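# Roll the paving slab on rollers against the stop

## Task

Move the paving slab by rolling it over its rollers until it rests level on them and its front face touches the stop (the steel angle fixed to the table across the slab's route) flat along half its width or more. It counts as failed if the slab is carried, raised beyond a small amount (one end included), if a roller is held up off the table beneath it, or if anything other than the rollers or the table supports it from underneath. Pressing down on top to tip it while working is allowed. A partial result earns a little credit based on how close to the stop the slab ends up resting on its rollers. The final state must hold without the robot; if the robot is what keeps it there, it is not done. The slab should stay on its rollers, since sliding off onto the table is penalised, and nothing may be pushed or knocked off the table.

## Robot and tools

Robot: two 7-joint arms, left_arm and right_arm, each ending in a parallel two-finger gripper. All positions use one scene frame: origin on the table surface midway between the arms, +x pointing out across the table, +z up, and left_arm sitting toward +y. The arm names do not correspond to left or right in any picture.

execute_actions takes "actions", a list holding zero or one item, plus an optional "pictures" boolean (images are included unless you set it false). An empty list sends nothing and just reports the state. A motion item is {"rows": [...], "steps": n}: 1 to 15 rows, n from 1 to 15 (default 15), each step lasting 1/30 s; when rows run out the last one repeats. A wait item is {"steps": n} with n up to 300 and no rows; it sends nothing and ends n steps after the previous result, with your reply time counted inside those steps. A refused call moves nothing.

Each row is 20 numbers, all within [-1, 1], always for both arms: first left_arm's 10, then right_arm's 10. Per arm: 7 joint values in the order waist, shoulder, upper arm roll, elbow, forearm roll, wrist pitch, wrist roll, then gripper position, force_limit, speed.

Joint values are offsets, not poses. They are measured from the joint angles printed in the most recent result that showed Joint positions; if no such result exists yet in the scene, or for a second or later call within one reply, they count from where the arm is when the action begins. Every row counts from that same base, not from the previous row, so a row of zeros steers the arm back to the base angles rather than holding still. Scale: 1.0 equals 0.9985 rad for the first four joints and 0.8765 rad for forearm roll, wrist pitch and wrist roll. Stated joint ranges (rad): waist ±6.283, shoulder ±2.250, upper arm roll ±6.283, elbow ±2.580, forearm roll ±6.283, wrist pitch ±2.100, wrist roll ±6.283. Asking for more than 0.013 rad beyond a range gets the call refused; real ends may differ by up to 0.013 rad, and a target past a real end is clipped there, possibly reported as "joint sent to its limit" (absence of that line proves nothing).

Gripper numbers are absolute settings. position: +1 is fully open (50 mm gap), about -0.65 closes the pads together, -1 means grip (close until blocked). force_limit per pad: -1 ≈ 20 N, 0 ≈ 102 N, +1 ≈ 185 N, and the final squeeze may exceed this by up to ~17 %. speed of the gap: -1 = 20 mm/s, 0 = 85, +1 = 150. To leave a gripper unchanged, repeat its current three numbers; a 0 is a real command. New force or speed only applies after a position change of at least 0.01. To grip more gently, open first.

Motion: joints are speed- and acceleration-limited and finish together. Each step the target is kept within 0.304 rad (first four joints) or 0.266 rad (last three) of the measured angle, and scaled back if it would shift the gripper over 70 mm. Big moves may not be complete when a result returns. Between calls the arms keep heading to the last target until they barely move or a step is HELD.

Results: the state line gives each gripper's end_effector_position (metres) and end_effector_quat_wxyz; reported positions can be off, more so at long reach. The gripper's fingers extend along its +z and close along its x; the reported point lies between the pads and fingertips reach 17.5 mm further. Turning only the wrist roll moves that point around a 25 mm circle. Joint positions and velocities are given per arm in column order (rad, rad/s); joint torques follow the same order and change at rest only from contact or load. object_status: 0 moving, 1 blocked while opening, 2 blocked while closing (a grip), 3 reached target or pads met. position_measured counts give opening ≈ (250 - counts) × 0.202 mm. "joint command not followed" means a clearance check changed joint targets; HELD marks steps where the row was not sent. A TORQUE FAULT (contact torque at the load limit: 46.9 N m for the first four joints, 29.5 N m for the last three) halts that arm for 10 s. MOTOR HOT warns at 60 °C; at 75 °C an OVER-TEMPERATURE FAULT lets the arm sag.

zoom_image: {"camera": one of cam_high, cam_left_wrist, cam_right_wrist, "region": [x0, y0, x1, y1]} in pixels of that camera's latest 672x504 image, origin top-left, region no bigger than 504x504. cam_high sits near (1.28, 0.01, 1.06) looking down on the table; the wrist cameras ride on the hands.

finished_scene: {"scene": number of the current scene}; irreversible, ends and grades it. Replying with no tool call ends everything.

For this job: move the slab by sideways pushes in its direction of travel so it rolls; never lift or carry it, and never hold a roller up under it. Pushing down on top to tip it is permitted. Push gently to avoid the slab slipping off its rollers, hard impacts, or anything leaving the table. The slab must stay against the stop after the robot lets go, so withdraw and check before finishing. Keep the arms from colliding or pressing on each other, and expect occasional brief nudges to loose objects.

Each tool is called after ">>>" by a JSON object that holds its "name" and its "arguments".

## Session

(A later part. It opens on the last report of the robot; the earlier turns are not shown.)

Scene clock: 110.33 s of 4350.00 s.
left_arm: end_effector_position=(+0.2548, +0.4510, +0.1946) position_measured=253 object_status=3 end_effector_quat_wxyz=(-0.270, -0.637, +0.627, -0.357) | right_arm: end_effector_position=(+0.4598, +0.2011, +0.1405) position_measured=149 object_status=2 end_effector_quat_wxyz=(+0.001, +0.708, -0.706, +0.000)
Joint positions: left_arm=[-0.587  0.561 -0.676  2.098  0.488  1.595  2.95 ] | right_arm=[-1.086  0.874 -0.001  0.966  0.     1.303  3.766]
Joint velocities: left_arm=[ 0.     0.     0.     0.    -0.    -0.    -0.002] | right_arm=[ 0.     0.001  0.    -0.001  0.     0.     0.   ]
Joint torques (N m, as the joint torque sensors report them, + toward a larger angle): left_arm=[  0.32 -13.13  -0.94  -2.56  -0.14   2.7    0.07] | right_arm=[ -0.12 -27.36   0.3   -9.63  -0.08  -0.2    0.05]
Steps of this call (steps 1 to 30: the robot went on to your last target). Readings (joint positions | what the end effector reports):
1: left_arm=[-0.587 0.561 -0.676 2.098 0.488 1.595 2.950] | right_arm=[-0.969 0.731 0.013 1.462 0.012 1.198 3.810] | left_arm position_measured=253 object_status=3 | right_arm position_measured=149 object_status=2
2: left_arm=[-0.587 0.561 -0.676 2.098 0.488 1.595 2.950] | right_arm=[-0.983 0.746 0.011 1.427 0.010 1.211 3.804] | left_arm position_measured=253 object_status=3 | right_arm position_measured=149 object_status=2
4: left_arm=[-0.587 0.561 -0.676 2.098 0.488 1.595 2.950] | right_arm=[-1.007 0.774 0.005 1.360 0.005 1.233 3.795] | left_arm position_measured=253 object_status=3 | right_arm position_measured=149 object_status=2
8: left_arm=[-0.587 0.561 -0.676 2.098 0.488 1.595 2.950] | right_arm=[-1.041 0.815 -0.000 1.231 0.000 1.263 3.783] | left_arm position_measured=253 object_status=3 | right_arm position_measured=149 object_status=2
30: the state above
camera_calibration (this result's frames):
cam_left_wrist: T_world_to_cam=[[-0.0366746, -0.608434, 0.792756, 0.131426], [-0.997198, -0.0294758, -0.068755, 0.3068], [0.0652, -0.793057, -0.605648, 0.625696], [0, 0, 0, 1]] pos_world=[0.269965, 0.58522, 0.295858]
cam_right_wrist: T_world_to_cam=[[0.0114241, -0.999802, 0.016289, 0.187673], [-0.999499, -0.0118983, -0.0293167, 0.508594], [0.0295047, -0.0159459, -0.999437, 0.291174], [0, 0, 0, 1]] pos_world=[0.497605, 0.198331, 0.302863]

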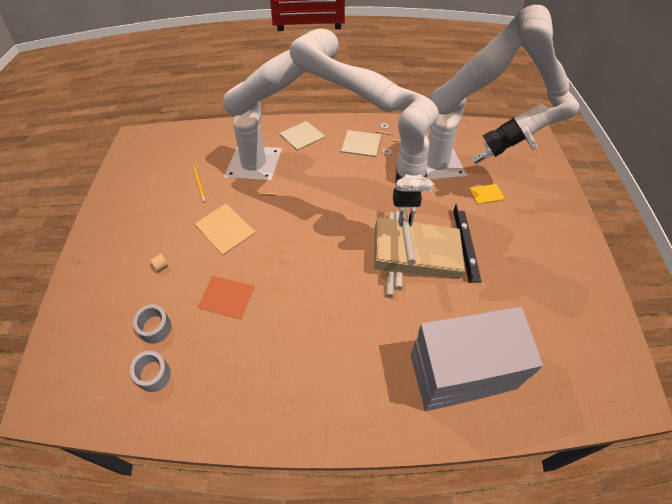

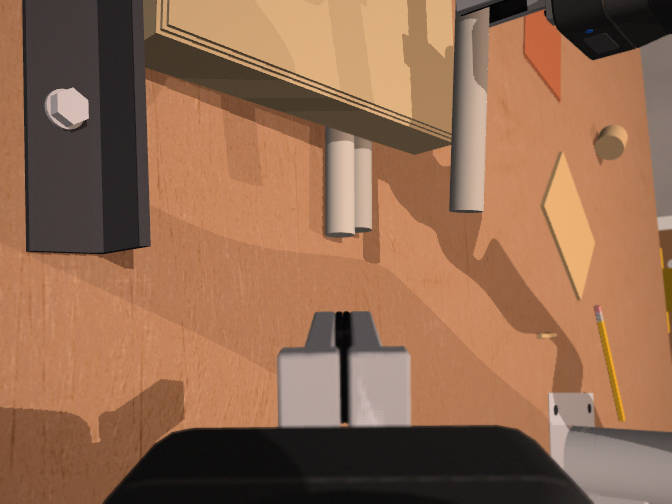

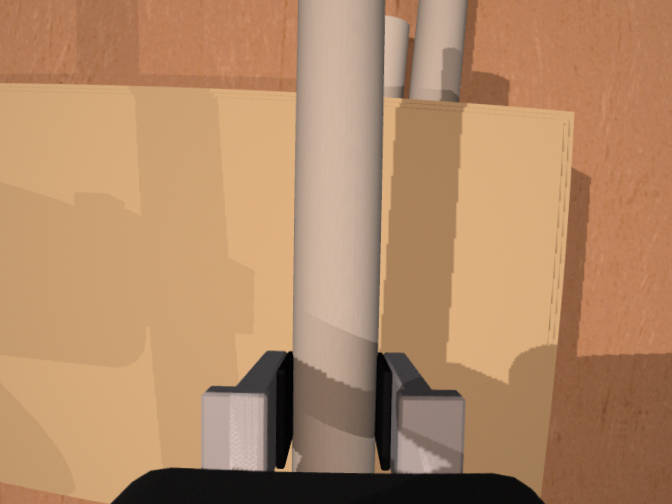

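>>> {"name": "execute_actions", "arguments": {"actions": [{"rows": [[0,0,0,0,0,0,0,-1,0,0, 0.2,-0.28,0,0,0,0.3,0,-1,-0.3,0.5]], "steps": 15}], "pictures": false}}

>>> {"name": "execute_actions", "arguments": {"actions": [{"steps": 15}]}}

>>> {"name": "zoom_image", "arguments": {"camera": "cam_high", "region": [330, 180, 510, 310]}}

Scene clock: 120.70 s of 4350.00 s.
left_arm: end_effector_position=(+0.2548, +0.4510, +0.1946) position_measured=253 object_status=3 end_effector_quat_wxyz=(-0.270, -0.637, +0.627, -0.357) | right_arm: end_effector_position=(+0.4983, +0.0748, +0.2930) position_measured=149 object_status=2 end_effector_quat_wxyz=(-0.007, +0.640, -0.768, +0.000)
Joint positions: left_arm=[-0.587  0.561 -0.676  2.098  0.488  1.595  2.95 ] | right_arm=[-0.904  0.618  0.001  0.965  0.001  1.544  3.766]
Joint velocities: left_arm=[-0.     0.    -0.    -0.001  0.    -0.001 -0.   ] | right_arm=[ 0.29  -0.41   0.028 -0.021  0.016  0.425 -0.001]
Joint torques (N m, as the joint torque sensors report them, + toward a larger angle): left_arm=[  0.36 -13.03  -1.12  -2.54  -0.3    2.74  -0.02] | right_arm=[ -3.16 -17.93  -1.12  -8.5   -0.63  -0.66   0.05]
Steps of this call (steps 1 to 15: the robot went on to your last target; steps 16 to 90: nothing new was sent; then 6.87 s passed at rest; steps 91 to 105: all 15 steps of this action). Readings (joint positions | what the end effector reports):
91: left_arm=[-0.587 0.561 -0.676 2.098 0.488 1.595 2.950] | right_arm=[-1.085 0.872 -0.001 0.966 0.000 1.304 3.766] | left_arm position_measured=253 object_status=3 | right_arm position_measured=149 object_status=2
92: left_arm=[-0.587 0.561 -0.676 2.098 0.488 1.595 2.950] | right_arm=[-1.081 0.867 -0.002 0.967 -0.000 1.308 3.766] | left_arm position_measured=253 object_status=3 | right_arm position_measured=149 object_status=2
94: left_arm=[-0.587 0.561 -0.676 2.098 0.488 1.595 2.950] | right_arm=[-1.061 0.838 -0.004 0.968 -0.001 1.333 3.766] | left_arm position_measured=253 object_status=3 | right_arm position_measured=149 object_status=2
98: left_arm=[-0.587 0.561 -0.676 2.098 0.488 1.595 2.950] | right_arm=[-1.002 0.755 -0.001 0.967 0.000 1.411 3.766] | left_arm position_measured=253 object_status=3 | right_arm position_measured=149 object_status=2
105: the state above

Scene clock: 121.20 s of 4350.00 s.
left_arm: end_effector_position=(+0.2548, +0.4510, +0.1946) position_measured=253 object_status=3 end_effector_quat_wxyz=(-0.270, -0.637, +0.627, -0.357) | right_arm: end_effector_position=(+0.4981, +0.0622, +0.3062) position_measured=149 object_status=2 end_effector_quat_wxyz=(-0.008, +0.634, -0.773, -0.000)
Joint positions: left_arm=[-0.587  0.561 -0.676  2.098  0.488  1.595  2.95 ] | right_arm=[-0.887  0.594 -0.     0.966  0.     1.566  3.766]
Joint velocities: left_arm=[-0.    -0.    -0.     0.    -0.     0.     0.001] | right_arm=[ 0.001 -0.001 -0.001  0.    -0.     0.    -0.   ]
Joint torques (N m, as the joint torque sensors report them, + toward a larger angle): left_arm=[  0.37 -13.12  -1.43  -2.61  -0.23   2.83   0.03] | right_arm=[ -0.01 -23.16   0.09 -10.17  -0.09  -0.09  -0.04]
Steps of this call (steps 1 to 15: the robot went on to your last target). Readings (joint positions | what the end effector reports):
1: left_arm=[-0.587 0.561 -0.676 2.098 0.488 1.595 2.950] | right_arm=[-0.896 0.607 0.001 0.964 0.002 1.556 3.766] | left_arm position_measured=253 object_status=3 | right_arm position_measured=149 object_status=2
2: left_arm=[-0.587 0.561 -0.676 2.098 0.488 1.595 2.950] | right_arm=[-0.891 0.601 0.002 0.964 0.002 1.563 3.766] | left_arm position_measured=253 object_status=3 | right_arm position_measured=149 object_status=2
4: left_arm=[-0.587 0.561 -0.676 2.098 0.488 1.595 2.950] | right_arm=[-0.889 0.597 0.001 0.964 0.001 1.566 3.766] | left_arm position_measured=253 object_status=3 | right_arm position_measured=149 object_status=2
8: left_arm=[-0.587 0.561 -0.676 2.098 0.488 1.595 2.950] | right_arm=[-0.887 0.595 -0.001 0.966 0.000 1.566 3.766] | left_arm position_measured=253 object_status=3 | right_arm position_measured=149 object_status=2
15: the state above
camera_calibration (this result's frames):
cam_left_wrist: T_world_to_cam=[[-0.0366746, -0.608435, 0.792756, 0.131427], [-0.997198, -0.0294757, -0.068755, 0.3068], [0.0652, -0.793056, -0.605649, 0.625696], [0, 0, 0, 1]] pos_world=[0.269965, 0.58522, 0.295857]
cam_right_wrist: T_world_to_cam=[[-0.18722, -0.982313, 0.00303576, 0.147551], [-0.981584, 0.18696, -0.039218, 0.531811], [0.0379568, -0.0103223, -0.999226, 0.448758], [0, 0, 0, 1]] pos_world=[0.532608, 0.050146, 0.46882]

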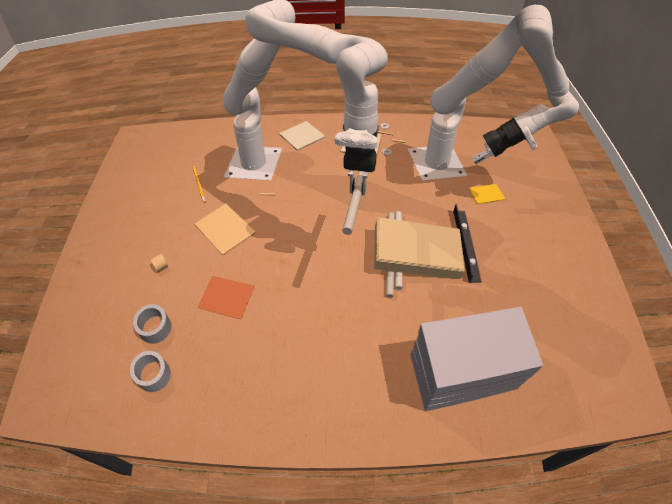

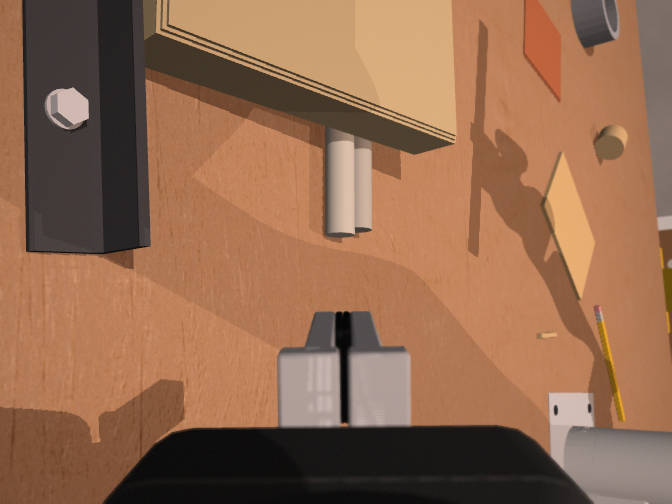

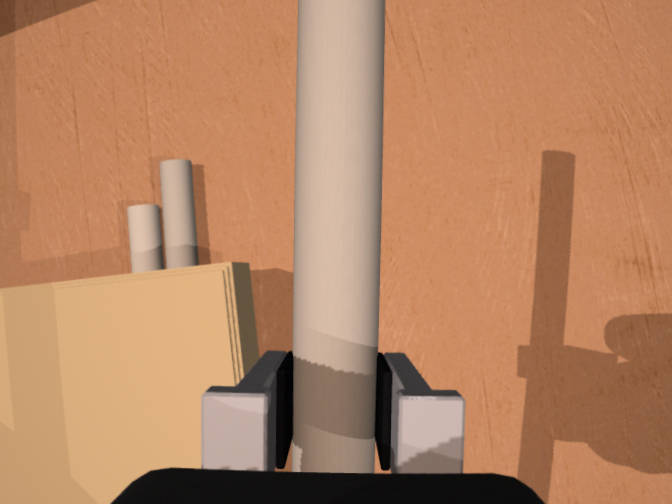

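Region (330, 180, 510, 310) of cam_high's 672x504 image, scaled by 2.800, with more detail than that image has.

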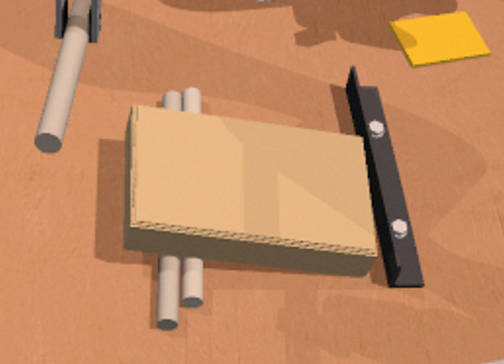

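>>> {"name": "execute_actions", "arguments": {"actions": [{"rows": [[0.3,-0.034,0,-0.38,0,0,0,-1,0,0, 0.6,0,0,0,0,0,0,-1,-0.3,0.5]], "steps": 15}], "pictures": false}}

>>> {"name": "execute_actions", "arguments": {"actions": [{"steps": 12}], "pictures": false}}

Scene clock: 128.90 s of 4350.00 s.
left_arm: end_effector_position=(+0.3410, +0.5228, +0.2073) position_measured=253 object_status=3 end_effector_quat_wxyz=(-0.178, -0.511, +0.808, -0.232) | right_arm: end_effector_position=(+0.5862, -0.0940, +0.3059) position_measured=149 object_status=2 end_effector_quat_wxyz=(+0.008, -0.505, +0.863, -0.000)
Joint positions: left_arm=[-0.305  0.529 -0.676  1.738  0.489  1.595  2.95 ] | right_arm=[-0.571  0.595 -0.001  0.966  0.     1.566  3.766]
Joint velocities: left_arm=[ 0.262 -0.036  0.007 -0.412  0.004  0.002  0.001] | right_arm=[ 0.767  0.001  0.004  0.     0.001 -0.001  0.   ]
Joint torques (N m, as the joint torque sensors report them, + toward a larger angle): left_arm=[ -1.64 -15.77  -2.84  -4.29  -0.64   2.01   0.13] | right_arm=[  0.04 -23.71   0.15 -10.02  -0.04  -0.03   0.12]
Steps of this call (steps 1 to 15: the robot went on to your last target; steps 16 to 90: nothing new was sent; then 4.20 s passed at rest; steps 91 to 105: all 15 steps of this action). Readings (joint positions | what the end effector reports):
91: left_arm=[-0.585 0.561 -0.677 2.097 0.488 1.595 2.950] | right_arm=[-0.885 0.594 -0.001 0.966 0.000 1.566 3.766] | left_arm position_measured=253 object_status=3 | right_arm position_measured=149 object_status=2
92: left_arm=[-0.578 0.560 -0.677 2.091 0.487 1.595 2.950] | right_arm=[-0.879 0.594 -0.002 0.966 -0.001 1.566 3.766] | left_arm position_measured=253 object_status=3 | right_arm position_measured=149 object_status=2
94: left_arm=[-0.547 0.557 -0.677 2.064 0.487 1.595 2.950] | right_arm=[-0.850 0.594 -0.004 0.966 -0.002 1.566 3.766] | left_arm position_measured=253 object_status=3 | right_arm position_measured=149 object_status=2
98: left_arm=[-0.439 0.545 -0.677 1.943 0.487 1.595 2.950] | right_arm=[-0.749 0.595 -0.002 0.966 0.000 1.566 3.766] | left_arm position_measured=253 object_status=3 | right_arm position_measured=149 object_status=2
105: the state above

Scene clock: 129.30 s of 4350.00 s.
left_arm: end_effector_position=(+0.3475, +0.5245, +0.2097) position_measured=253 object_status=3 end_effector_quat_wxyz=(-0.172, -0.502, +0.817, -0.226) | right_arm: end_effector_position=(+0.6199, -0.2480, +0.3062) position_measured=149 object_status=2 end_effector_quat_wxyz=(+0.007, -0.382, +0.924, -0.004)
Joint positions: left_arm=[-0.288  0.527 -0.676  1.718  0.488  1.595  2.95 ] | right_arm=[-0.299  0.594  0.003  0.966  0.002  1.566  3.766]
Joint velocities: left_arm=[ 0.004  0.    -0.    -0.001 -0.001  0.001  0.001] | right_arm=[ 0.216 -0.004  0.014  0.002  0.006  0.003 -0.   ]
Joint torques (N m, as the joint torque sensors report them, + toward a larger angle): left_arm=[  0.17 -16.41  -1.98  -6.13   0.12   1.61   0.06] | right_arm=[ -5.32 -23.63  -2.66 -10.46  -0.94  -0.11   0.04]
Steps of this call (steps 1 to 12: the robot went on to your last target). Readings (joint positions | what the end effector reports):
1: left_arm=[-0.298 0.528 -0.675 1.727 0.489 1.595 2.950] | right_arm=[-0.545 0.595 -0.001 0.965 0.000 1.566 3.766] | left_arm position_measured=253 object_status=3 | right_arm position_measured=149 object_status=2
2: left_arm=[-0.295 0.528 -0.675 1.721 0.489 1.595 2.950] | right_arm=[-0.519 0.595 -0.001 0.965 0.000 1.566 3.766] | left_arm position_measured=253 object_status=3 | right_arm position_measured=149 object_status=2
4: left_arm=[-0.292 0.528 -0.676 1.719 0.488 1.595 2.950] | right_arm=[-0.468 0.595 -0.001 0.965 0.000 1.566 3.766] | left_arm position_measured=253 object_status=3 | right_arm position_measured=149 object_status=2
8: left_arm=[-0.289 0.527 -0.676 1.719 0.488 1.595 2.950] | right_arm=[-0.366 0.595 -0.001 0.966 0.000 1.566 3.766] | left_arm position_measured=253 object_status=3 | right_arm position_measured=149 object_status=2
12: the state above

>>> {"name": "execute_actions", "arguments": {"actions": [{"rows": [[0.844,0,0.677,0,-0.557,-0.799,0.659,-1,0,0, 0,0,0,0,0,0,0,-1,-0.3,0.5]], "steps": 15}], "pictures": false}}

>>> {"name": "execute_actions", "arguments": {"actions": [{"steps": 30}]}}

Scene clock: 132.23 s of 4350.00 s.
left_arm: end_effector_position=(+0.4094, +0.4185, +0.1430) position_measured=253 object_status=3 end_effector_quat_wxyz=(-0.168, -0.279, +0.945, -0.014) | right_arm: end_effector_position=(+0.6199, -0.2480, +0.3062) position_measured=149 object_status=2 end_effector_quat_wxyz=(+0.007, -0.382, +0.924, -0.004)
Joint positions: left_arm=[ 0.097  0.528 -0.3    1.718  0.162  1.262  3.282] | right_arm=[-0.299  0.594  0.003  0.966  0.002  1.566  3.766]
Joint velocities: left_arm=[ 0.819  0.003  0.846 -0.002 -0.561 -0.738  0.739] | right_arm=[-0.001  0.     0.     0.     0.    -0.001 -0.   ]
Joint torques (N m, as the joint torque sensors report them, + toward a larger angle): left_arm=[ -0.81 -17.71  -1.73  -6.11  -0.25   1.28   0.31] | right_arm=[  0.05 -23.31   0.05 -10.05  -0.2   -0.46   0.18]
Steps of this call (steps 1 to 30: the robot went on to your last target; steps 31 to 73: nothing new was sent; steps 74 to 88: all 15 steps of this action). Readings (joint positions | what the end effector reports):
74: left_arm=[-0.286 0.527 -0.676 1.718 0.487 1.594 2.950] | right_arm=[-0.289 0.594 0.000 0.966 0.001 1.566 3.766] | left_arm position_measured=253 object_status=3 | right_arm position_measured=149 object_status=2
75: left_arm=[-0.279 0.527 -0.673 1.718 0.482 1.590 2.955] | right_arm=[-0.293 0.594 0.002 0.966 0.002 1.566 3.766] | left_arm position_measured=253 object_status=3 | right_arm position_measured=149 object_status=2
77: left_arm=[-0.249 0.527 -0.648 1.718 0.458 1.566 2.978] | right_arm=[-0.298 0.594 0.002 0.966 0.002 1.566 3.766] | left_arm position_measured=253 object_status=3 | right_arm position_measured=149 object_status=2
81: left_arm=[-0.128 0.527 -0.530 1.718 0.355 1.463 3.081] | right_arm=[-0.298 0.594 0.003 0.966 0.002 1.566 3.766] | left_arm position_measured=253 object_status=3 | right_arm position_measured=149 object_status=2
88: the state above

Scene clock: 133.23 s of 4350.00 s.
left_arm: end_effector_position=(+0.4700, +0.1599, +0.1210) position_measured=253 object_status=3 end_effector_quat_wxyz=(+0.000, +0.000, +1.000, +0.000) | right_arm: end_effector_position=(+0.6199, -0.2480, +0.3062) position_measured=149 object_status=2 end_effector_quat_wxyz=(+0.007, -0.382, +0.924, -0.004)
Joint positions: left_arm=[ 0.555  0.527 -0.     1.718 -0.     0.895  3.527] | right_arm=[-0.299  0.594  0.003  0.966  0.002  1.566  3.766]
Joint velocities: left_arm=[ 0.004 -0.     0.     0.    -0.    -0.    -0.   ] | right_arm=[-0.    -0.    -0.     0.    -0.    -0.001  0.   ]
Joint torques (N m, as the joint torque sensors report them, + toward a larger angle): left_arm=[  0.29 -18.64   0.51  -7.76  -0.15  -0.18  -0.03] | right_arm=[ -0.04 -23.44   0.2  -10.41   0.1   -0.07   0.26]
Steps of this call (steps 1 to 30: the robot went on to your last target). Readings (joint positions | what the end effector reports):
1: left_arm=[0.124 0.528 -0.273 1.718 0.145 1.238 3.306] | right_arm=[-0.299 0.594 0.003 0.966 0.002 1.566 3.766] | left_arm position_measured=253 object_status=3 | right_arm position_measured=149 object_status=2
2: left_arm=[0.149 0.528 -0.247 1.717 0.131 1.215 3.327] | right_arm=[-0.299 0.594 0.003 0.966 0.002 1.566 3.766] | left_arm position_measured=253 object_status=3 | right_arm position_measured=149 object_status=2
4: left_arm=[0.201 0.529 -0.202 1.717 0.107 1.170 3.364] | right_arm=[-0.299 0.594 0.003 0.966 0.002 1.566 3.766] | left_arm position_measured=253 object_status=3 | right_arm position_measured=149 object_status=2
8: left_arm=[0.303 0.529 -0.135 1.717 0.072 1.083 3.418] | right_arm=[-0.299 0.594 0.003 0.966 0.002 1.566 3.766] | left_arm position_measured=253 object_status=3 | right_arm position_measured=149 object_status=2
30: the state above
camera_calibration (this result's frames):
cam_left_wrist: T_world_to_cam=[[-0.999979, -0.00496419, -0.00428374, 0.473206], [-0.00517742, 0.99867, 0.0512908, -0.13747], [0.00402342, 0.0513118, -0.998675, 0.277518], [0, 0, 0, 1]] pos_world=[0.471368, 0.125397, 0.286229]
cam_right_wrist: T_world_to_cam=[[-0.702526, -0.711638, 0.00536715, 0.25157], [-0.711174, 0.70175, -0.0421837, 0.670265], [0.0262531, -0.0334521, -0.999095, 0.442426], [0, 0, 0, 1]] pos_world=[0.641794, -0.276531, 0.468949]

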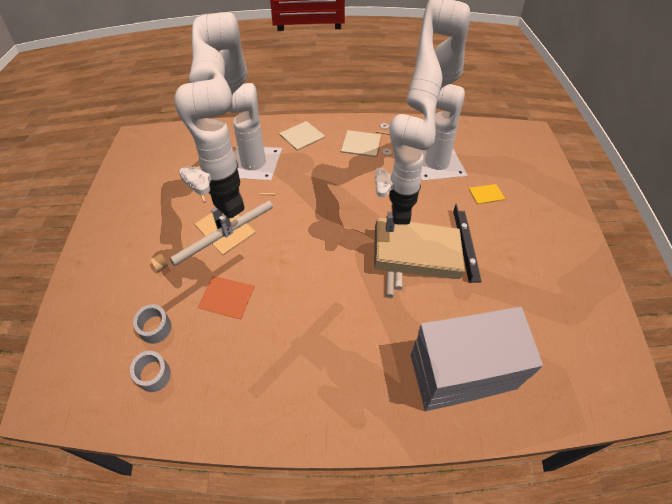

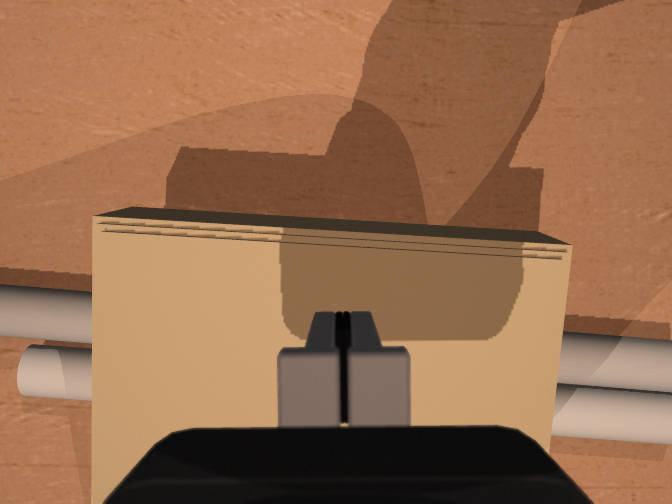

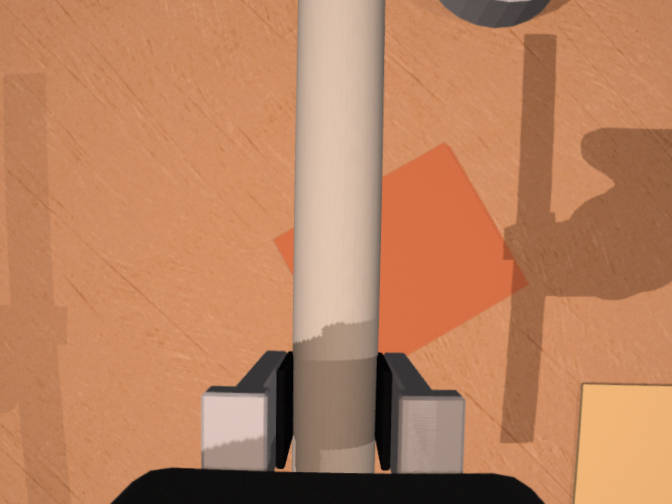

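>>> {"name": "execute_actions", "arguments": {"actions": [{"rows": [[-0.010,0.047,0,0.046,0,-0.104,-0.010,-1,0,0, 0,0,0,0,0,0,0,-1,-0.3,0.5]], "steps": 15}], "pictures": false}}

>>> {"name": "execute_actions", "arguments": {"actions": [{"rows": [[0,0.007,0,0.007,0,-0.016,0,-1,0,0, 0,0,0,0,0,0,0,-1,-0.3,0.5]], "steps": 10}], "pictures": false}}

>>> {"name": "execute_actions", "arguments": {"actions": [{"rows": [[0,0.007,0,0.007,0,-0.016,0,-1,0,0, 0,0,0,0,0,0,0,-1,-0.3,0.5]], "steps": 10}], "pictures": false}}

Scene clock: 140.70 s of 4350.00 s.
left_arm: end_effector_position=(+0.4693, +0.1652, +0.0897) position_measured=253 object_status=3 end_effector_quat_wxyz=(+0.000, -0.000, +1.000, +0.000) | right_arm: end_effector_position=(+0.6199, -0.2480, +0.3062) position_measured=149 object_status=2 end_effector_quat_wxyz=(+0.007, -0.382, +0.924, -0.004)
Joint positions: left_arm=[ 0.545  0.572 -0.     1.764 -0.     0.805  3.519] | right_arm=[-0.299  0.594  0.003  0.966  0.002  1.566  3.766]
Joint velocities: left_arm=[-0.    -0.     0.     0.001  0.001 -0.     0.   ] | right_arm=[ 0.    -0.     0.002 -0.     0.     0.    -0.   ]
Joint torques (N m, as the joint torque sensors report them, + toward a larger angle): left_arm=[  0.42 -17.11   0.47  -7.03  -0.11  -0.91   0.26] | right_arm=[ -0.26 -23.11   0.11 -10.04   0.12  -0.22   0.08]
Steps of this call (steps 1 to 15: the robot went on to your last target; steps 16 to 90: nothing new was sent; then 3.97 s passed at rest; steps 91 to 105: all 15 steps of this action). Readings (joint positions | what the end effector reports):
91: left_arm=[0.555 0.529 -0.000 1.719 -0.000 0.893 3.527] | right_arm=[-0.299 0.594 0.003 0.966 0.002 1.566 3.766] | left_arm position_measured=253 object_status=3 | right_arm position_measured=149 object_status=2
92: left_arm=[0.553 0.535 0.000 1.724 -0.000 0.883 3.526] | right_arm=[-0.299 0.594 0.003 0.966 0.002 1.566 3.766] | left_arm position_measured=253 object_status=3 | right_arm position_measured=149 object_status=2
94: left_arm=[0.548 0.559 0.000 1.747 -0.000 0.838 3.522] | right_arm=[-0.299 0.594 0.003 0.966 0.002 1.566 3.766] | left_arm position_measured=253 object_status=3 | right_arm position_measured=149 object_status=2
98: left_arm=[0.545 0.572 -0.001 1.764 -0.000 0.805 3.519] | right_arm=[-0.299 0.594 0.003 0.966 0.002 1.566 3.766] | left_arm position_measured=253 object_status=3 | right_arm position_measured=149 object_status=2
105: the state above

Scene clock: 141.03 s of 4350.00 s.
left_arm: end_effector_position=(+0.4692, +0.1652, +0.0894) position_measured=253 object_status=3 end_effector_quat_wxyz=(+0.003, -0.000, +1.000, -0.001) | right_arm: end_effector_position=(+0.6199, -0.2480, +0.3062) position_measured=149 object_status=2 end_effector_quat_wxyz=(+0.007, -0.382, +0.924, -0.004)
Joint positions: left_arm=[ 0.544  0.57  -0.     1.771 -0.     0.796  3.518] | right_arm=[-0.299  0.594  0.003  0.966  0.002  1.566  3.766]
Joint velocities: left_arm=[ 0.    -0.001  0.    -0.     0.    -0.001  0.   ] | right_arm=[ 0.  0.  0.  0. -0. -0.  0.]
Joint torques (N m, as the joint torque sensors report them, + toward a larger angle): left_arm=[  0.18 -11.71   0.42  -6.59  -0.24  -2.76   0.42] | right_arm=[ -0.31 -23.14   0.26 -10.06   0.16  -0.32   0.19]
Steps of this call (steps 1 to 10: all 10 steps of this action). Readings (joint positions | what the end effector reports):
1: left_arm=[0.545 0.573 -0.000 1.765 -0.000 0.804 3.519] | right_arm=[-0.299 0.594 0.003 0.966 0.002 1.566 3.766] | left_arm position_measured=253 object_status=3 | right_arm position_measured=149 object_status=2
2: left_arm=[0.544 0.572 -0.000 1.767 -0.000 0.801 3.518] | right_arm=[-0.299 0.594 0.003 0.966 0.002 1.566 3.766] | left_arm position_measured=253 object_status=3 | right_arm position_measured=149 object_status=2
4: left_arm=[0.544 0.570 -0.000 1.770 -0.000 0.797 3.518] | right_arm=[-0.299 0.594 0.003 0.966 0.002 1.566 3.766] | left_arm position_measured=253 object_status=3 | right_arm position_measured=149 object_status=2
8: left_arm=[0.544 0.570 -0.000 1.771 -0.000 0.796 3.518] | right_arm=[-0.299 0.594 0.003 0.966 0.002 1.566 3.766] | left_arm position_measured=253 object_status=3 | right_arm position_measured=149 object_status=2
10: the state above

Scene clock: 141.37 s of 4350.00 s.
left_arm: end_effector_position=(+0.4691, +0.1653, +0.0894) position_measured=253 object_status=3 end_effector_quat_wxyz=(+0.005, +0.000, +1.000, -0.002) | right_arm: end_effector_position=(+0.6199, -0.2480, +0.3062) position_measured=149 object_status=2 end_effector_quat_wxyz=(+0.007, -0.382, +0.924, -0.004)
Joint positions: left_arm=[ 0.544  0.567  0.     1.777 -0.     0.787  3.518] | right_arm=[-0.299  0.594  0.003  0.966  0.002  1.566  3.766]
Joint velocities: left_arm=[-0.    -0.     0.     0.001 -0.    -0.     0.001] | right_arm=[ 0.  0. -0. -0.  0.  0.  0.]
Joint torques (N m, as the joint torque sensors report them, + toward a larger angle): left_arm=[  0.11 -11.15   0.16  -6.99  -0.01  -2.71   0.37] | right_arm=[  0.08 -23.53   0.14 -10.18   0.07  -0.21   0.04]
Steps of this call (steps 1 to 10: all 10 steps of this action). Readings (joint positions | what the end effector reports):
1: left_arm=[0.544 0.569 -0.000 1.772 -0.000 0.795 3.518] | right_arm=[-0.299 0.594 0.003 0.966 0.002 1.566 3.766] | left_arm position_measured=253 object_status=3 | right_arm position_measured=149 object_status=2
2: left_arm=[0.544 0.568 -0.000 1.775 -0.000 0.791 3.518] | right_arm=[-0.299 0.594 0.003 0.966 0.002 1.566 3.766] | left_arm position_measured=253 object_status=3 | right_arm position_measured=149 object_status=2
4: left_arm=[0.544 0.567 0.000 1.777 -0.000 0.788 3.518] | right_arm=[-0.299 0.594 0.003 0.966 0.002 1.566 3.766] | left_arm position_measured=253 object_status=3 | right_arm position_measured=149 object_status=2
8: left_arm=[0.544 0.567 0.000 1.777 -0.000 0.787 3.518] | right_arm=[-0.299 0.594 0.003 0.966 0.002 1.566 3.766] | left_arm position_measured=253 object_status=3 | right_arm position_measured=149 object_status=2
10: the state above

>>> {"name": "execute_actions", "arguments": {"actions": [{"rows": [
[0,0.014,0,0.007,0,-0.016,0,-1,0,0,0,0,0,0,0,0,0,-1,-0.3,0.5],
[0.007,0.017,0,0.001,0,-0.013,0.008,-1,0,0,0,0,0,0,0,0,0,-1,-0.3,0.5],
[0.014,0.020,0,-0.005,0,-0.009,0.016,-1,0,0,0,0,0,0,0,0,0,-1,-0.3,0.5],
[0.021,0.023,0,-0.011,0,-0.006,0.024,-1,0,0,0,0,0,0,0,0,0,-1,-0.3,0.5],
[0.028,0.026,0,-0.017,0,-0.002,0.032,-1,0,0,0,0,0,0,0,0,0,-1,-0.3,0.5],
[0.035,0.029,0,-0.022,0,0.001,0.040,-1,0,0,0,0,0,0,0,0,0,-1,-0.3,0.5],
[0.042,0.032,0,-0.028,0,0.004,0.048,-1,0,0,0,0,0,0,0,0,0,-1,-0.3,0.5],
[0.049,0.034,0,-0.034,0,0.008,0.056,-1,0,0,0,0,0,0,0,0,0,-1,-0.3,0.5],
[0.056,0.037,0,-0.040,0,0.011,0.064,-1,0,0,0,0,0,0,0,0,0,-1,-0.3,0.5],
[0.063,0.040,0,-0.046,0,0.014,0.072,-1,0,0,0,0,0,0,0,0,0,-1,-0.3,0.5],
[0.070,0.043,0,-0.052,0,0.018,0.080,-1,0,0,0,0,0,0,0,0,0,-1,-0.3,0.5],
[0.077,0.046,0,-0.058,0,0.021,0.088,-1,0,0,0,0,0,0,0,0,0,-1,-0.3,0.5],
[0.084,0.049,0,-0.064,0,0.025,0.096,-1,0,0,0,0,0,0,0,0,0,-1,-0.3,0.5],
[0.091,0.052,0,-0.070,0,0.028,0.104,-1,0,0,0,0,0,0,0,0,0,-1,-0.3,0.5],
[0.098,0.055,0,-0.075,0,0.031,0.111,-1,0,0,0,0,0,0,0,0,0,-1,-0.3,0.5]], "steps": 15}], "pictures": false}}

>>> {"name": "execute_actions", "arguments": {"actions": [{"steps": 12}]}}

Scene clock: 147.23 s of 4350.00 s.
left_arm: end_effector_position=(+0.4674, +0.1214, +0.0882) position_measured=253 object_status=3 end_effector_quat_wxyz=(+0.005, +0.002, +1.000, -0.004) | right_arm: end_effector_position=(+0.6199, -0.2480, +0.3062) position_measured=149 object_status=2 end_effector_quat_wxyz=(+0.007, -0.382, +0.924, -0.004)
Joint positions: left_arm=[0.629 0.601 0.003 1.715 0.001 0.814 3.6  ] | right_arm=[-0.299  0.594  0.003  0.966  0.002  1.566  3.766]
Joint velocities: left_arm=[ 0.207  0.114 -0.008 -0.173 -0.003  0.071  0.206] | right_arm=[-0. -0.  0.  0.  0. -0.  0.]
Joint torques (N m, as the joint torque sensors report them, + toward a larger angle): left_arm=[ -1.02 -10.36  -1.11  -7.29  -0.94  -3.18   0.23] | right_arm=[ -0.19 -23.1    0.26 -10.28  -0.21  -0.22   0.1 ]
Steps of this call (steps 1 to 15: the robot went on to your last target; steps 16 to 90: nothing new was sent; then 2.37 s passed at rest; steps 91 to 105: all 15 steps of this action). Readings (joint positions | what the end effector reports):
91: left_arm=[0.544 0.567 0.000 1.778 -0.000 0.786 3.517] | right_arm=[-0.299 0.594 0.003 0.966 0.002 1.566 3.766] | left_arm position_measured=253 object_status=3 | right_arm position_measured=149 object_status=2
92: left_arm=[0.545 0.567 -0.000 1.779 -0.000 0.784 3.518] | right_arm=[-0.299 0.594 0.003 0.966 0.002 1.566 3.766] | left_arm position_measured=253 object_status=3 | right_arm position_measured=149 object_status=2
94: left_arm=[0.553 0.568 -0.002 1.775 -0.002 0.787 3.525] | right_arm=[-0.299 0.594 0.003 0.966 0.002 1.566 3.766] | left_arm position_measured=253 object_status=3 | right_arm position_measured=149 object_status=2
98: left_arm=[0.579 0.576 0.001 1.756 0.000 0.798 3.551] | right_arm=[-0.299 0.594 0.003 0.966 0.002 1.566 3.766] | left_arm position_measured=253 object_status=3 | right_arm position_measured=149 object_status=2
105: the state above

Scene clock: 147.63 s of 4350.00 s.
left_arm: end_effector_position=(+0.4671, +0.1137, +0.0863) position_measured=253 object_status=3 end_effector_quat_wxyz=(+0.004, +0.002, +1.000, -0.003) | right_arm: end_effector_position=(+0.6199, -0.2480, +0.3062) position_measured=149 object_status=2 end_effector_quat_wxyz=(+0.007, -0.382, +0.924, -0.004)
Joint positions: left_arm=[0.644 0.611 0.002 1.702 0.001 0.818 3.614] | right_arm=[-0.299  0.594  0.003  0.966  0.002  1.566  3.766]
Joint velocities: left_arm=[ 0.     0.001  0.001 -0.002  0.001 -0.    -0.   ] | right_arm=[ 0. -0.  0.  0. -0.  0. -0.]
Joint torques (N m, as the joint torque sensors report them, + toward a larger angle): left_arm=[ -1.34 -11.3   -1.42  -6.86  -0.63  -2.38   0.46] | right_arm=[ -0.11 -22.87   0.35 -10.4    0.09  -0.27  -0.07]
Steps of this call (steps 1 to 12: the robot went on to your last target). Readings (joint positions | what the end effector reports):
1: left_arm=[0.635 0.604 0.003 1.709 0.001 0.817 3.606] | right_arm=[-0.299 0.594 0.003 0.966 0.002 1.566 3.766] | left_arm position_measured=253 object_status=3 | right_arm position_measured=149 object_status=2
2: left_arm=[0.639 0.607 0.003 1.705 0.002 0.817 3.611] | right_arm=[-0.299 0.594 0.003 0.966 0.002 1.566 3.766] | left_arm position_measured=253 object_status=3 | right_arm position_measured=149 object_status=2
4: left_arm=[0.642 0.608 0.005 1.702 0.003 0.818 3.614] | right_arm=[-0.299 0.594 0.003 0.966 0.002 1.566 3.766] | left_arm position_measured=253 object_status=3 | right_arm position_measured=149 object_status=2
8: left_arm=[0.644 0.610 0.003 1.702 0.001 0.818 3.614] | right_arm=[-0.299 0.594 0.003 0.966 0.002 1.566 3.766] | left_arm position_measured=253 object_status=3 | right_arm position_measured=149 object_status=2
12: the state above
camera_calibration (this result's frames):
cam_left_wrist: T_world_to_cam=[[-0.99993, -0.00156998, -0.0117489, 0.47018], [-0.00209148, 0.999007, 0.0445077, -0.0904105], [0.0116674, 0.0445291, -0.99894, 0.242517], [0, 0, 0, 1]] pos_world=[0.467129, 0.0802598, 0.251808]
cam_right_wrist: T_world_to_cam=[[-0.702521, -0.711643, 0.00535898, 0.251576], [-0.711179, 0.701744, -0.0421892, 0.670271], [0.026263, -0.0334499, -0.999095, 0.442416], [0, 0, 0, 1]] pos_world=[0.6418, -0.276528, 0.468946]

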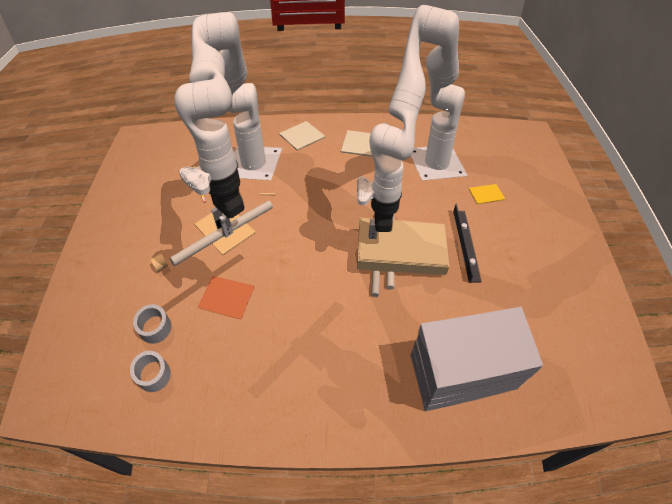

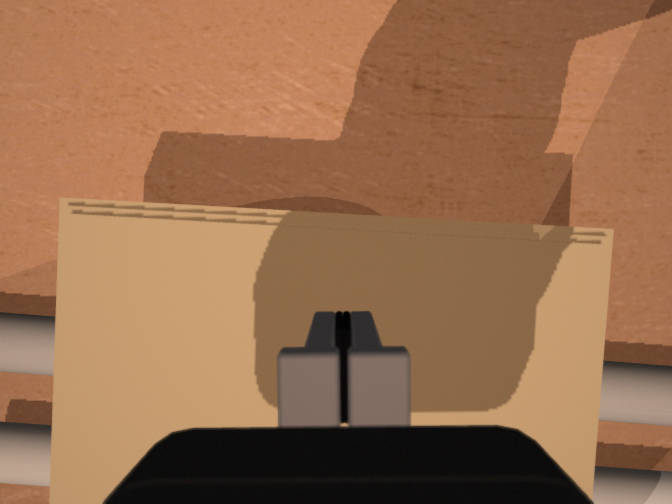

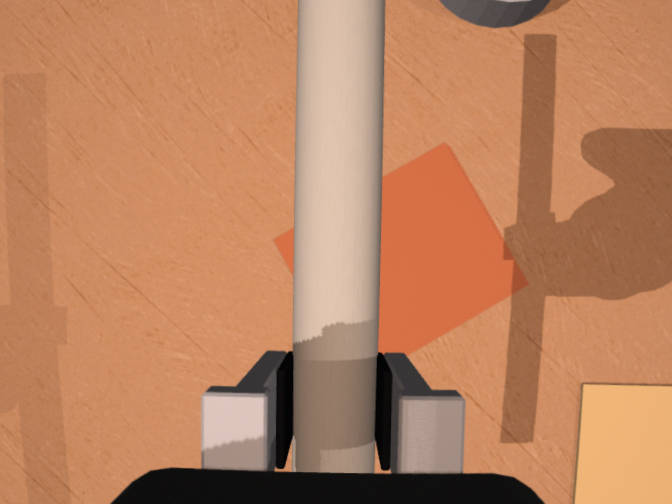

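>>> {"name": "zoom_image", "arguments": {"camera": "cam_high", "region": [330, 180, 510, 310]}}

Region (330, 180, 510, 310) of cam_high's 672x504 image, scaled by 2.800, with more detail than that image has.

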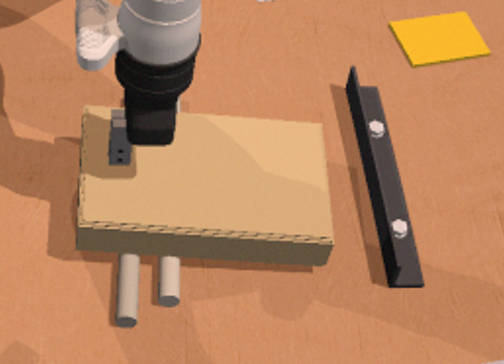

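>>> {"name": "execute_actions", "arguments": {"actions": [{"rows": [
[0.008,0.016,0,-0.009,0,0.005,0.009,-1,0,0,0,0,0,0,0,0,0,-1,-0.3,0.5],
[0.016,0.020,0,-0.019,0,0.011,0.019,-1,0,0,0,0,0,0,0,0,0,-1,-0.3,0.5],
[0.025,0.025,0,-0.028,0,0.016,0.028,-1,0,0,0,0,0,0,0,0,0,-1,-0.3,0.5],
[0.033,0.029,0,-0.037,0,0.022,0.038,-1,0,0,0,0,0,0,0,0,0,-1,-0.3,0.5],
[0.041,0.034,0,-0.047,0,0.027,0.047,-1,0,0,0,0,0,0,0,0,0,-1,-0.3,0.5],
[0.050,0.039,0,-0.056,0,0.032,0.056,-1,0,0,0,0,0,0,0,0,0,-1,-0.3,0.5],
[0.058,0.043,0,-0.065,0,0.038,0.066,-1,0,0,0,0,0,0,0,0,0,-1,-0.3,0.5],
[0.066,0.048,0,-0.075,0,0.043,0.075,-1,0,0,0,0,0,0,0,0,0,-1,-0.3,0.5],
[0.074,0.052,0,-0.084,0,0.049,0.085,-1,0,0,0,0,0,0,0,0,0,-1,-0.3,0.5],
[0.083,0.057,0,-0.094,0,0.054,0.094,-1,0,0,0,0,0,0,0,0,0,-1,-0.3,0.5],
[0.091,0.062,0,-0.103,0,0.059,0.103,-1,0,0,0,0,0,0,0,0,0,-1,-0.3,0.5],
[0.099,0.066,0,-0.112,0,0.065,0.113,-1,0,0,0,0,0,0,0,0,0,-1,-0.3,0.5],
[0.107,0.071,0,-0.122,0,0.070,0.122,-1,0,0,0,0,0,0,0,0,0,-1,-0.3,0.5],
[0.116,0.075,0,-0.131,0,0.076,0.132,-1,0,0,0,0,0,0,0,0,0,-1,-0.3,0.5],
[0.124,0.080,0,-0.140,0,0.081,0.141,-1,0,0,0,0,0,0,0,0,0,-1,-0.3,0.5]], "steps": 15}], "pictures": false}}

>>> {"name": "execute_actions", "arguments": {"actions": [{"steps": 12}]}}

>>> {"name": "zoom_image", "arguments": {"camera": "cam_high", "region": [330, 180, 510, 310]}}

Scene clock: 156.03 s of 4350.00 s.
left_arm: end_effector_position=(+0.4638, +0.0533, +0.0843) position_measured=253 object_status=3 end_effector_quat_wxyz=(+0.001, +0.003, +1.000, -0.003) | right_arm: end_effector_position=(+0.6199, -0.2480, +0.3062) position_measured=149 object_status=2 end_effector_quat_wxyz=(+0.007, -0.382, +0.924, -0.004)
Joint positions: left_arm=[0.75  0.673 0.005 1.583 0.002 0.881 3.718] | right_arm=[-0.299  0.594  0.003  0.966  0.002  1.566  3.766]
Joint velocities: left_arm=[ 0.25   0.137 -0.005 -0.28  -0.003  0.144  0.25 ] | right_arm=[-0.    -0.     0.001 -0.    -0.     0.    -0.   ]
Joint torques (N m, as the joint torque sensors report them, + toward a larger angle): left_arm=[ -0.81 -15.93  -1.41  -6.83  -0.68  -1.6    0.24] | right_arm=[  0.11 -23.47   0.22 -10.22  -0.08  -0.11   0.04]
Steps of this call (steps 1 to 30: the robot went on to your last target; steps 31 to 100: nothing new was sent; then 4.57 s passed at rest; steps 101 to 115: all 15 steps of this action). Readings (joint positions | what the end effector reports):
101: left_arm=[0.645 0.612 0.002 1.701 0.001 0.819 3.615] | right_arm=[-0.299 0.594 0.003 0.966 0.002 1.566 3.766] | left_arm position_measured=253 object_status=3 | right_arm position_measured=149 object_status=2
102: left_arm=[0.649 0.614 0.001 1.696 -0.000 0.823 3.618] | right_arm=[-0.299 0.594 0.003 0.966 0.002 1.566 3.766] | left_arm position_measured=253 object_status=3 | right_arm position_measured=149 object_status=2
104: left_arm=[0.661 0.622 0.000 1.683 -0.000 0.831 3.630] | right_arm=[-0.299 0.594 0.003 0.966 0.002 1.566 3.766] | left_arm position_measured=253 object_status=3 | right_arm position_measured=149 object_status=2
108: left_arm=[0.692 0.641 0.003 1.649 0.002 0.849 3.661] | right_arm=[-0.299 0.594 0.003 0.966 0.002 1.566 3.766] | left_arm position_measured=253 object_status=3 | right_arm position_measured=149 object_status=2
115: the state above

Scene clock: 156.43 s of 4350.00 s.
left_arm: end_effector_position=(+0.4646, +0.0424, +0.0843) position_measured=253 object_status=3 end_effector_quat_wxyz=(+0.002, +0.003, +1.000, -0.004) | right_arm: end_effector_position=(+0.6199, -0.2480, +0.3062) position_measured=149 object_status=2 end_effector_quat_wxyz=(+0.007, -0.382, +0.924, -0.004)
Joint positions: left_arm=[0.768 0.684 0.003 1.56  0.002 0.89  3.738] | right_arm=[-0.299  0.594  0.003  0.966  0.002  1.566  3.766]
Joint velocities: left_arm=[-0.003 -0.002 -0.006  0.003 -0.002  0.005  0.001] | right_arm=[ 0.    -0.     0.001  0.     0.    -0.001  0.   ]
Joint torques (N m, as the joint torque sensors report them, + toward a larger angle): left_arm=[ -0.2  -16.15  -0.1   -5.86  -0.56  -0.8    0.22] | right_arm=[ -0.09 -23.03   0.28 -10.16   0.01  -0.09   0.18]
Steps of this call (steps 1 to 12: the robot went on to your last target). Readings (joint positions | what the end effector reports):
1: left_arm=[0.758 0.677 0.005 1.574 0.002 0.886 3.726] | right_arm=[-0.299 0.594 0.003 0.966 0.002 1.566 3.766] | left_arm position_measured=253 object_status=3 | right_arm position_measured=149 object_status=2
2: left_arm=[0.763 0.680 0.006 1.567 0.003 0.888 3.733] | right_arm=[-0.299 0.594 0.003 0.966 0.002 1.566 3.766] | left_arm position_measured=253 object_status=3 | right_arm position_measured=149 object_status=2
4: left_arm=[0.766 0.683 0.006 1.562 0.003 0.888 3.737] | right_arm=[-0.299 0.594 0.003 0.966 0.002 1.566 3.766] | left_arm position_measured=253 object_status=3 | right_arm position_measured=149 object_status=2
8: left_arm=[0.768 0.684 0.005 1.559 0.003 0.889 3.738] | right_arm=[-0.299 0.594 0.003 0.966 0.002 1.566 3.766] | left_arm position_measured=253 object_status=3 | right_arm position_measured=149 object_status=2
12: the state above
camera_calibration (this result's frames):
cam_left_wrist: T_world_to_cam=[[-0.999968, -0.000210038, -0.00795274, 0.467229], [-0.000559237, 0.999034, 0.0439326, -0.0198262], [0.00793583, 0.0439356, -0.999003, 0.245485], [0, 0, 0, 1]] pos_world=[0.465255, 0.00911962, 0.249827]
cam_right_wrist: T_world_to_cam=[[-0.702519, -0.711645, 0.0053571, 0.251577], [-0.71118, 0.701743, -0.0421904, 0.670272], [0.0262652, -0.0334494, -0.999095, 0.442414], [0, 0, 0, 1]] pos_world=[0.641802, -0.276527, 0.468945]

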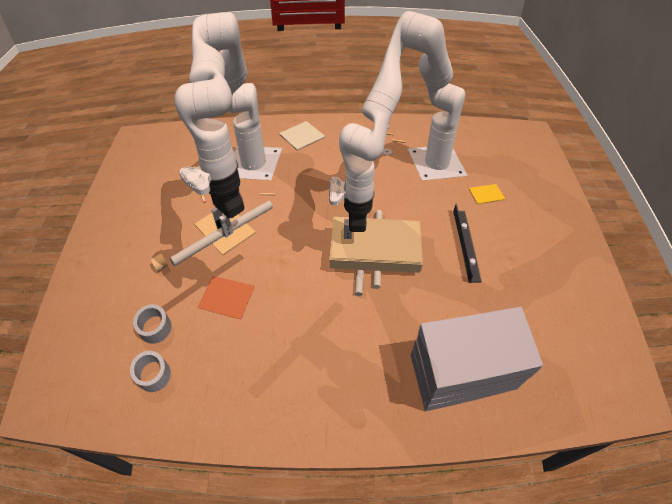

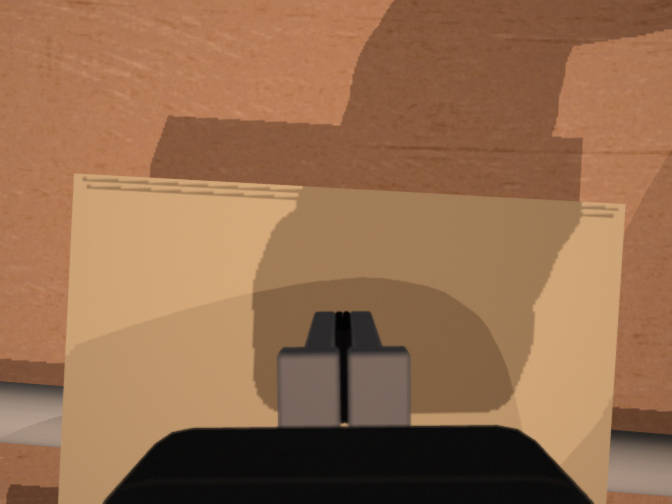

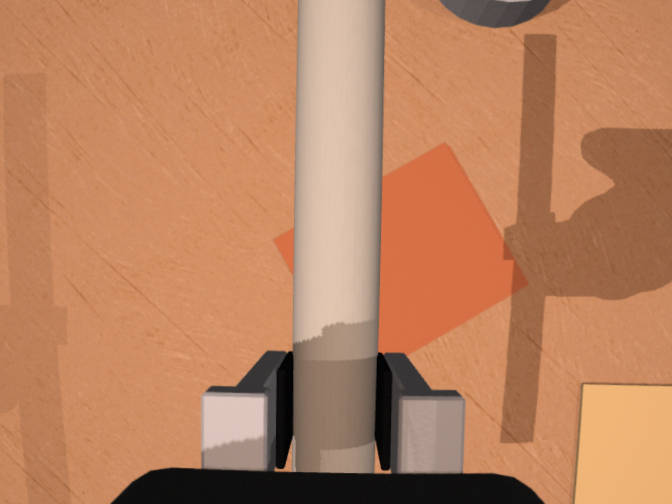

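Region (330, 180, 510, 310) of cam_high's 672x504 image, scaled by 2.800, with more detail than that image has.

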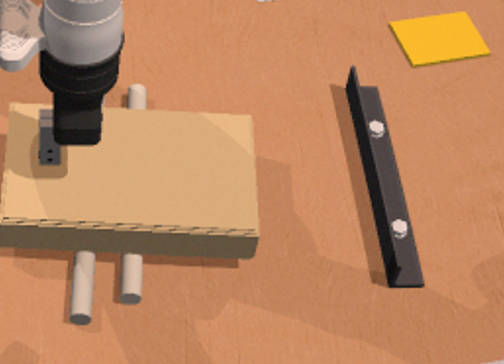

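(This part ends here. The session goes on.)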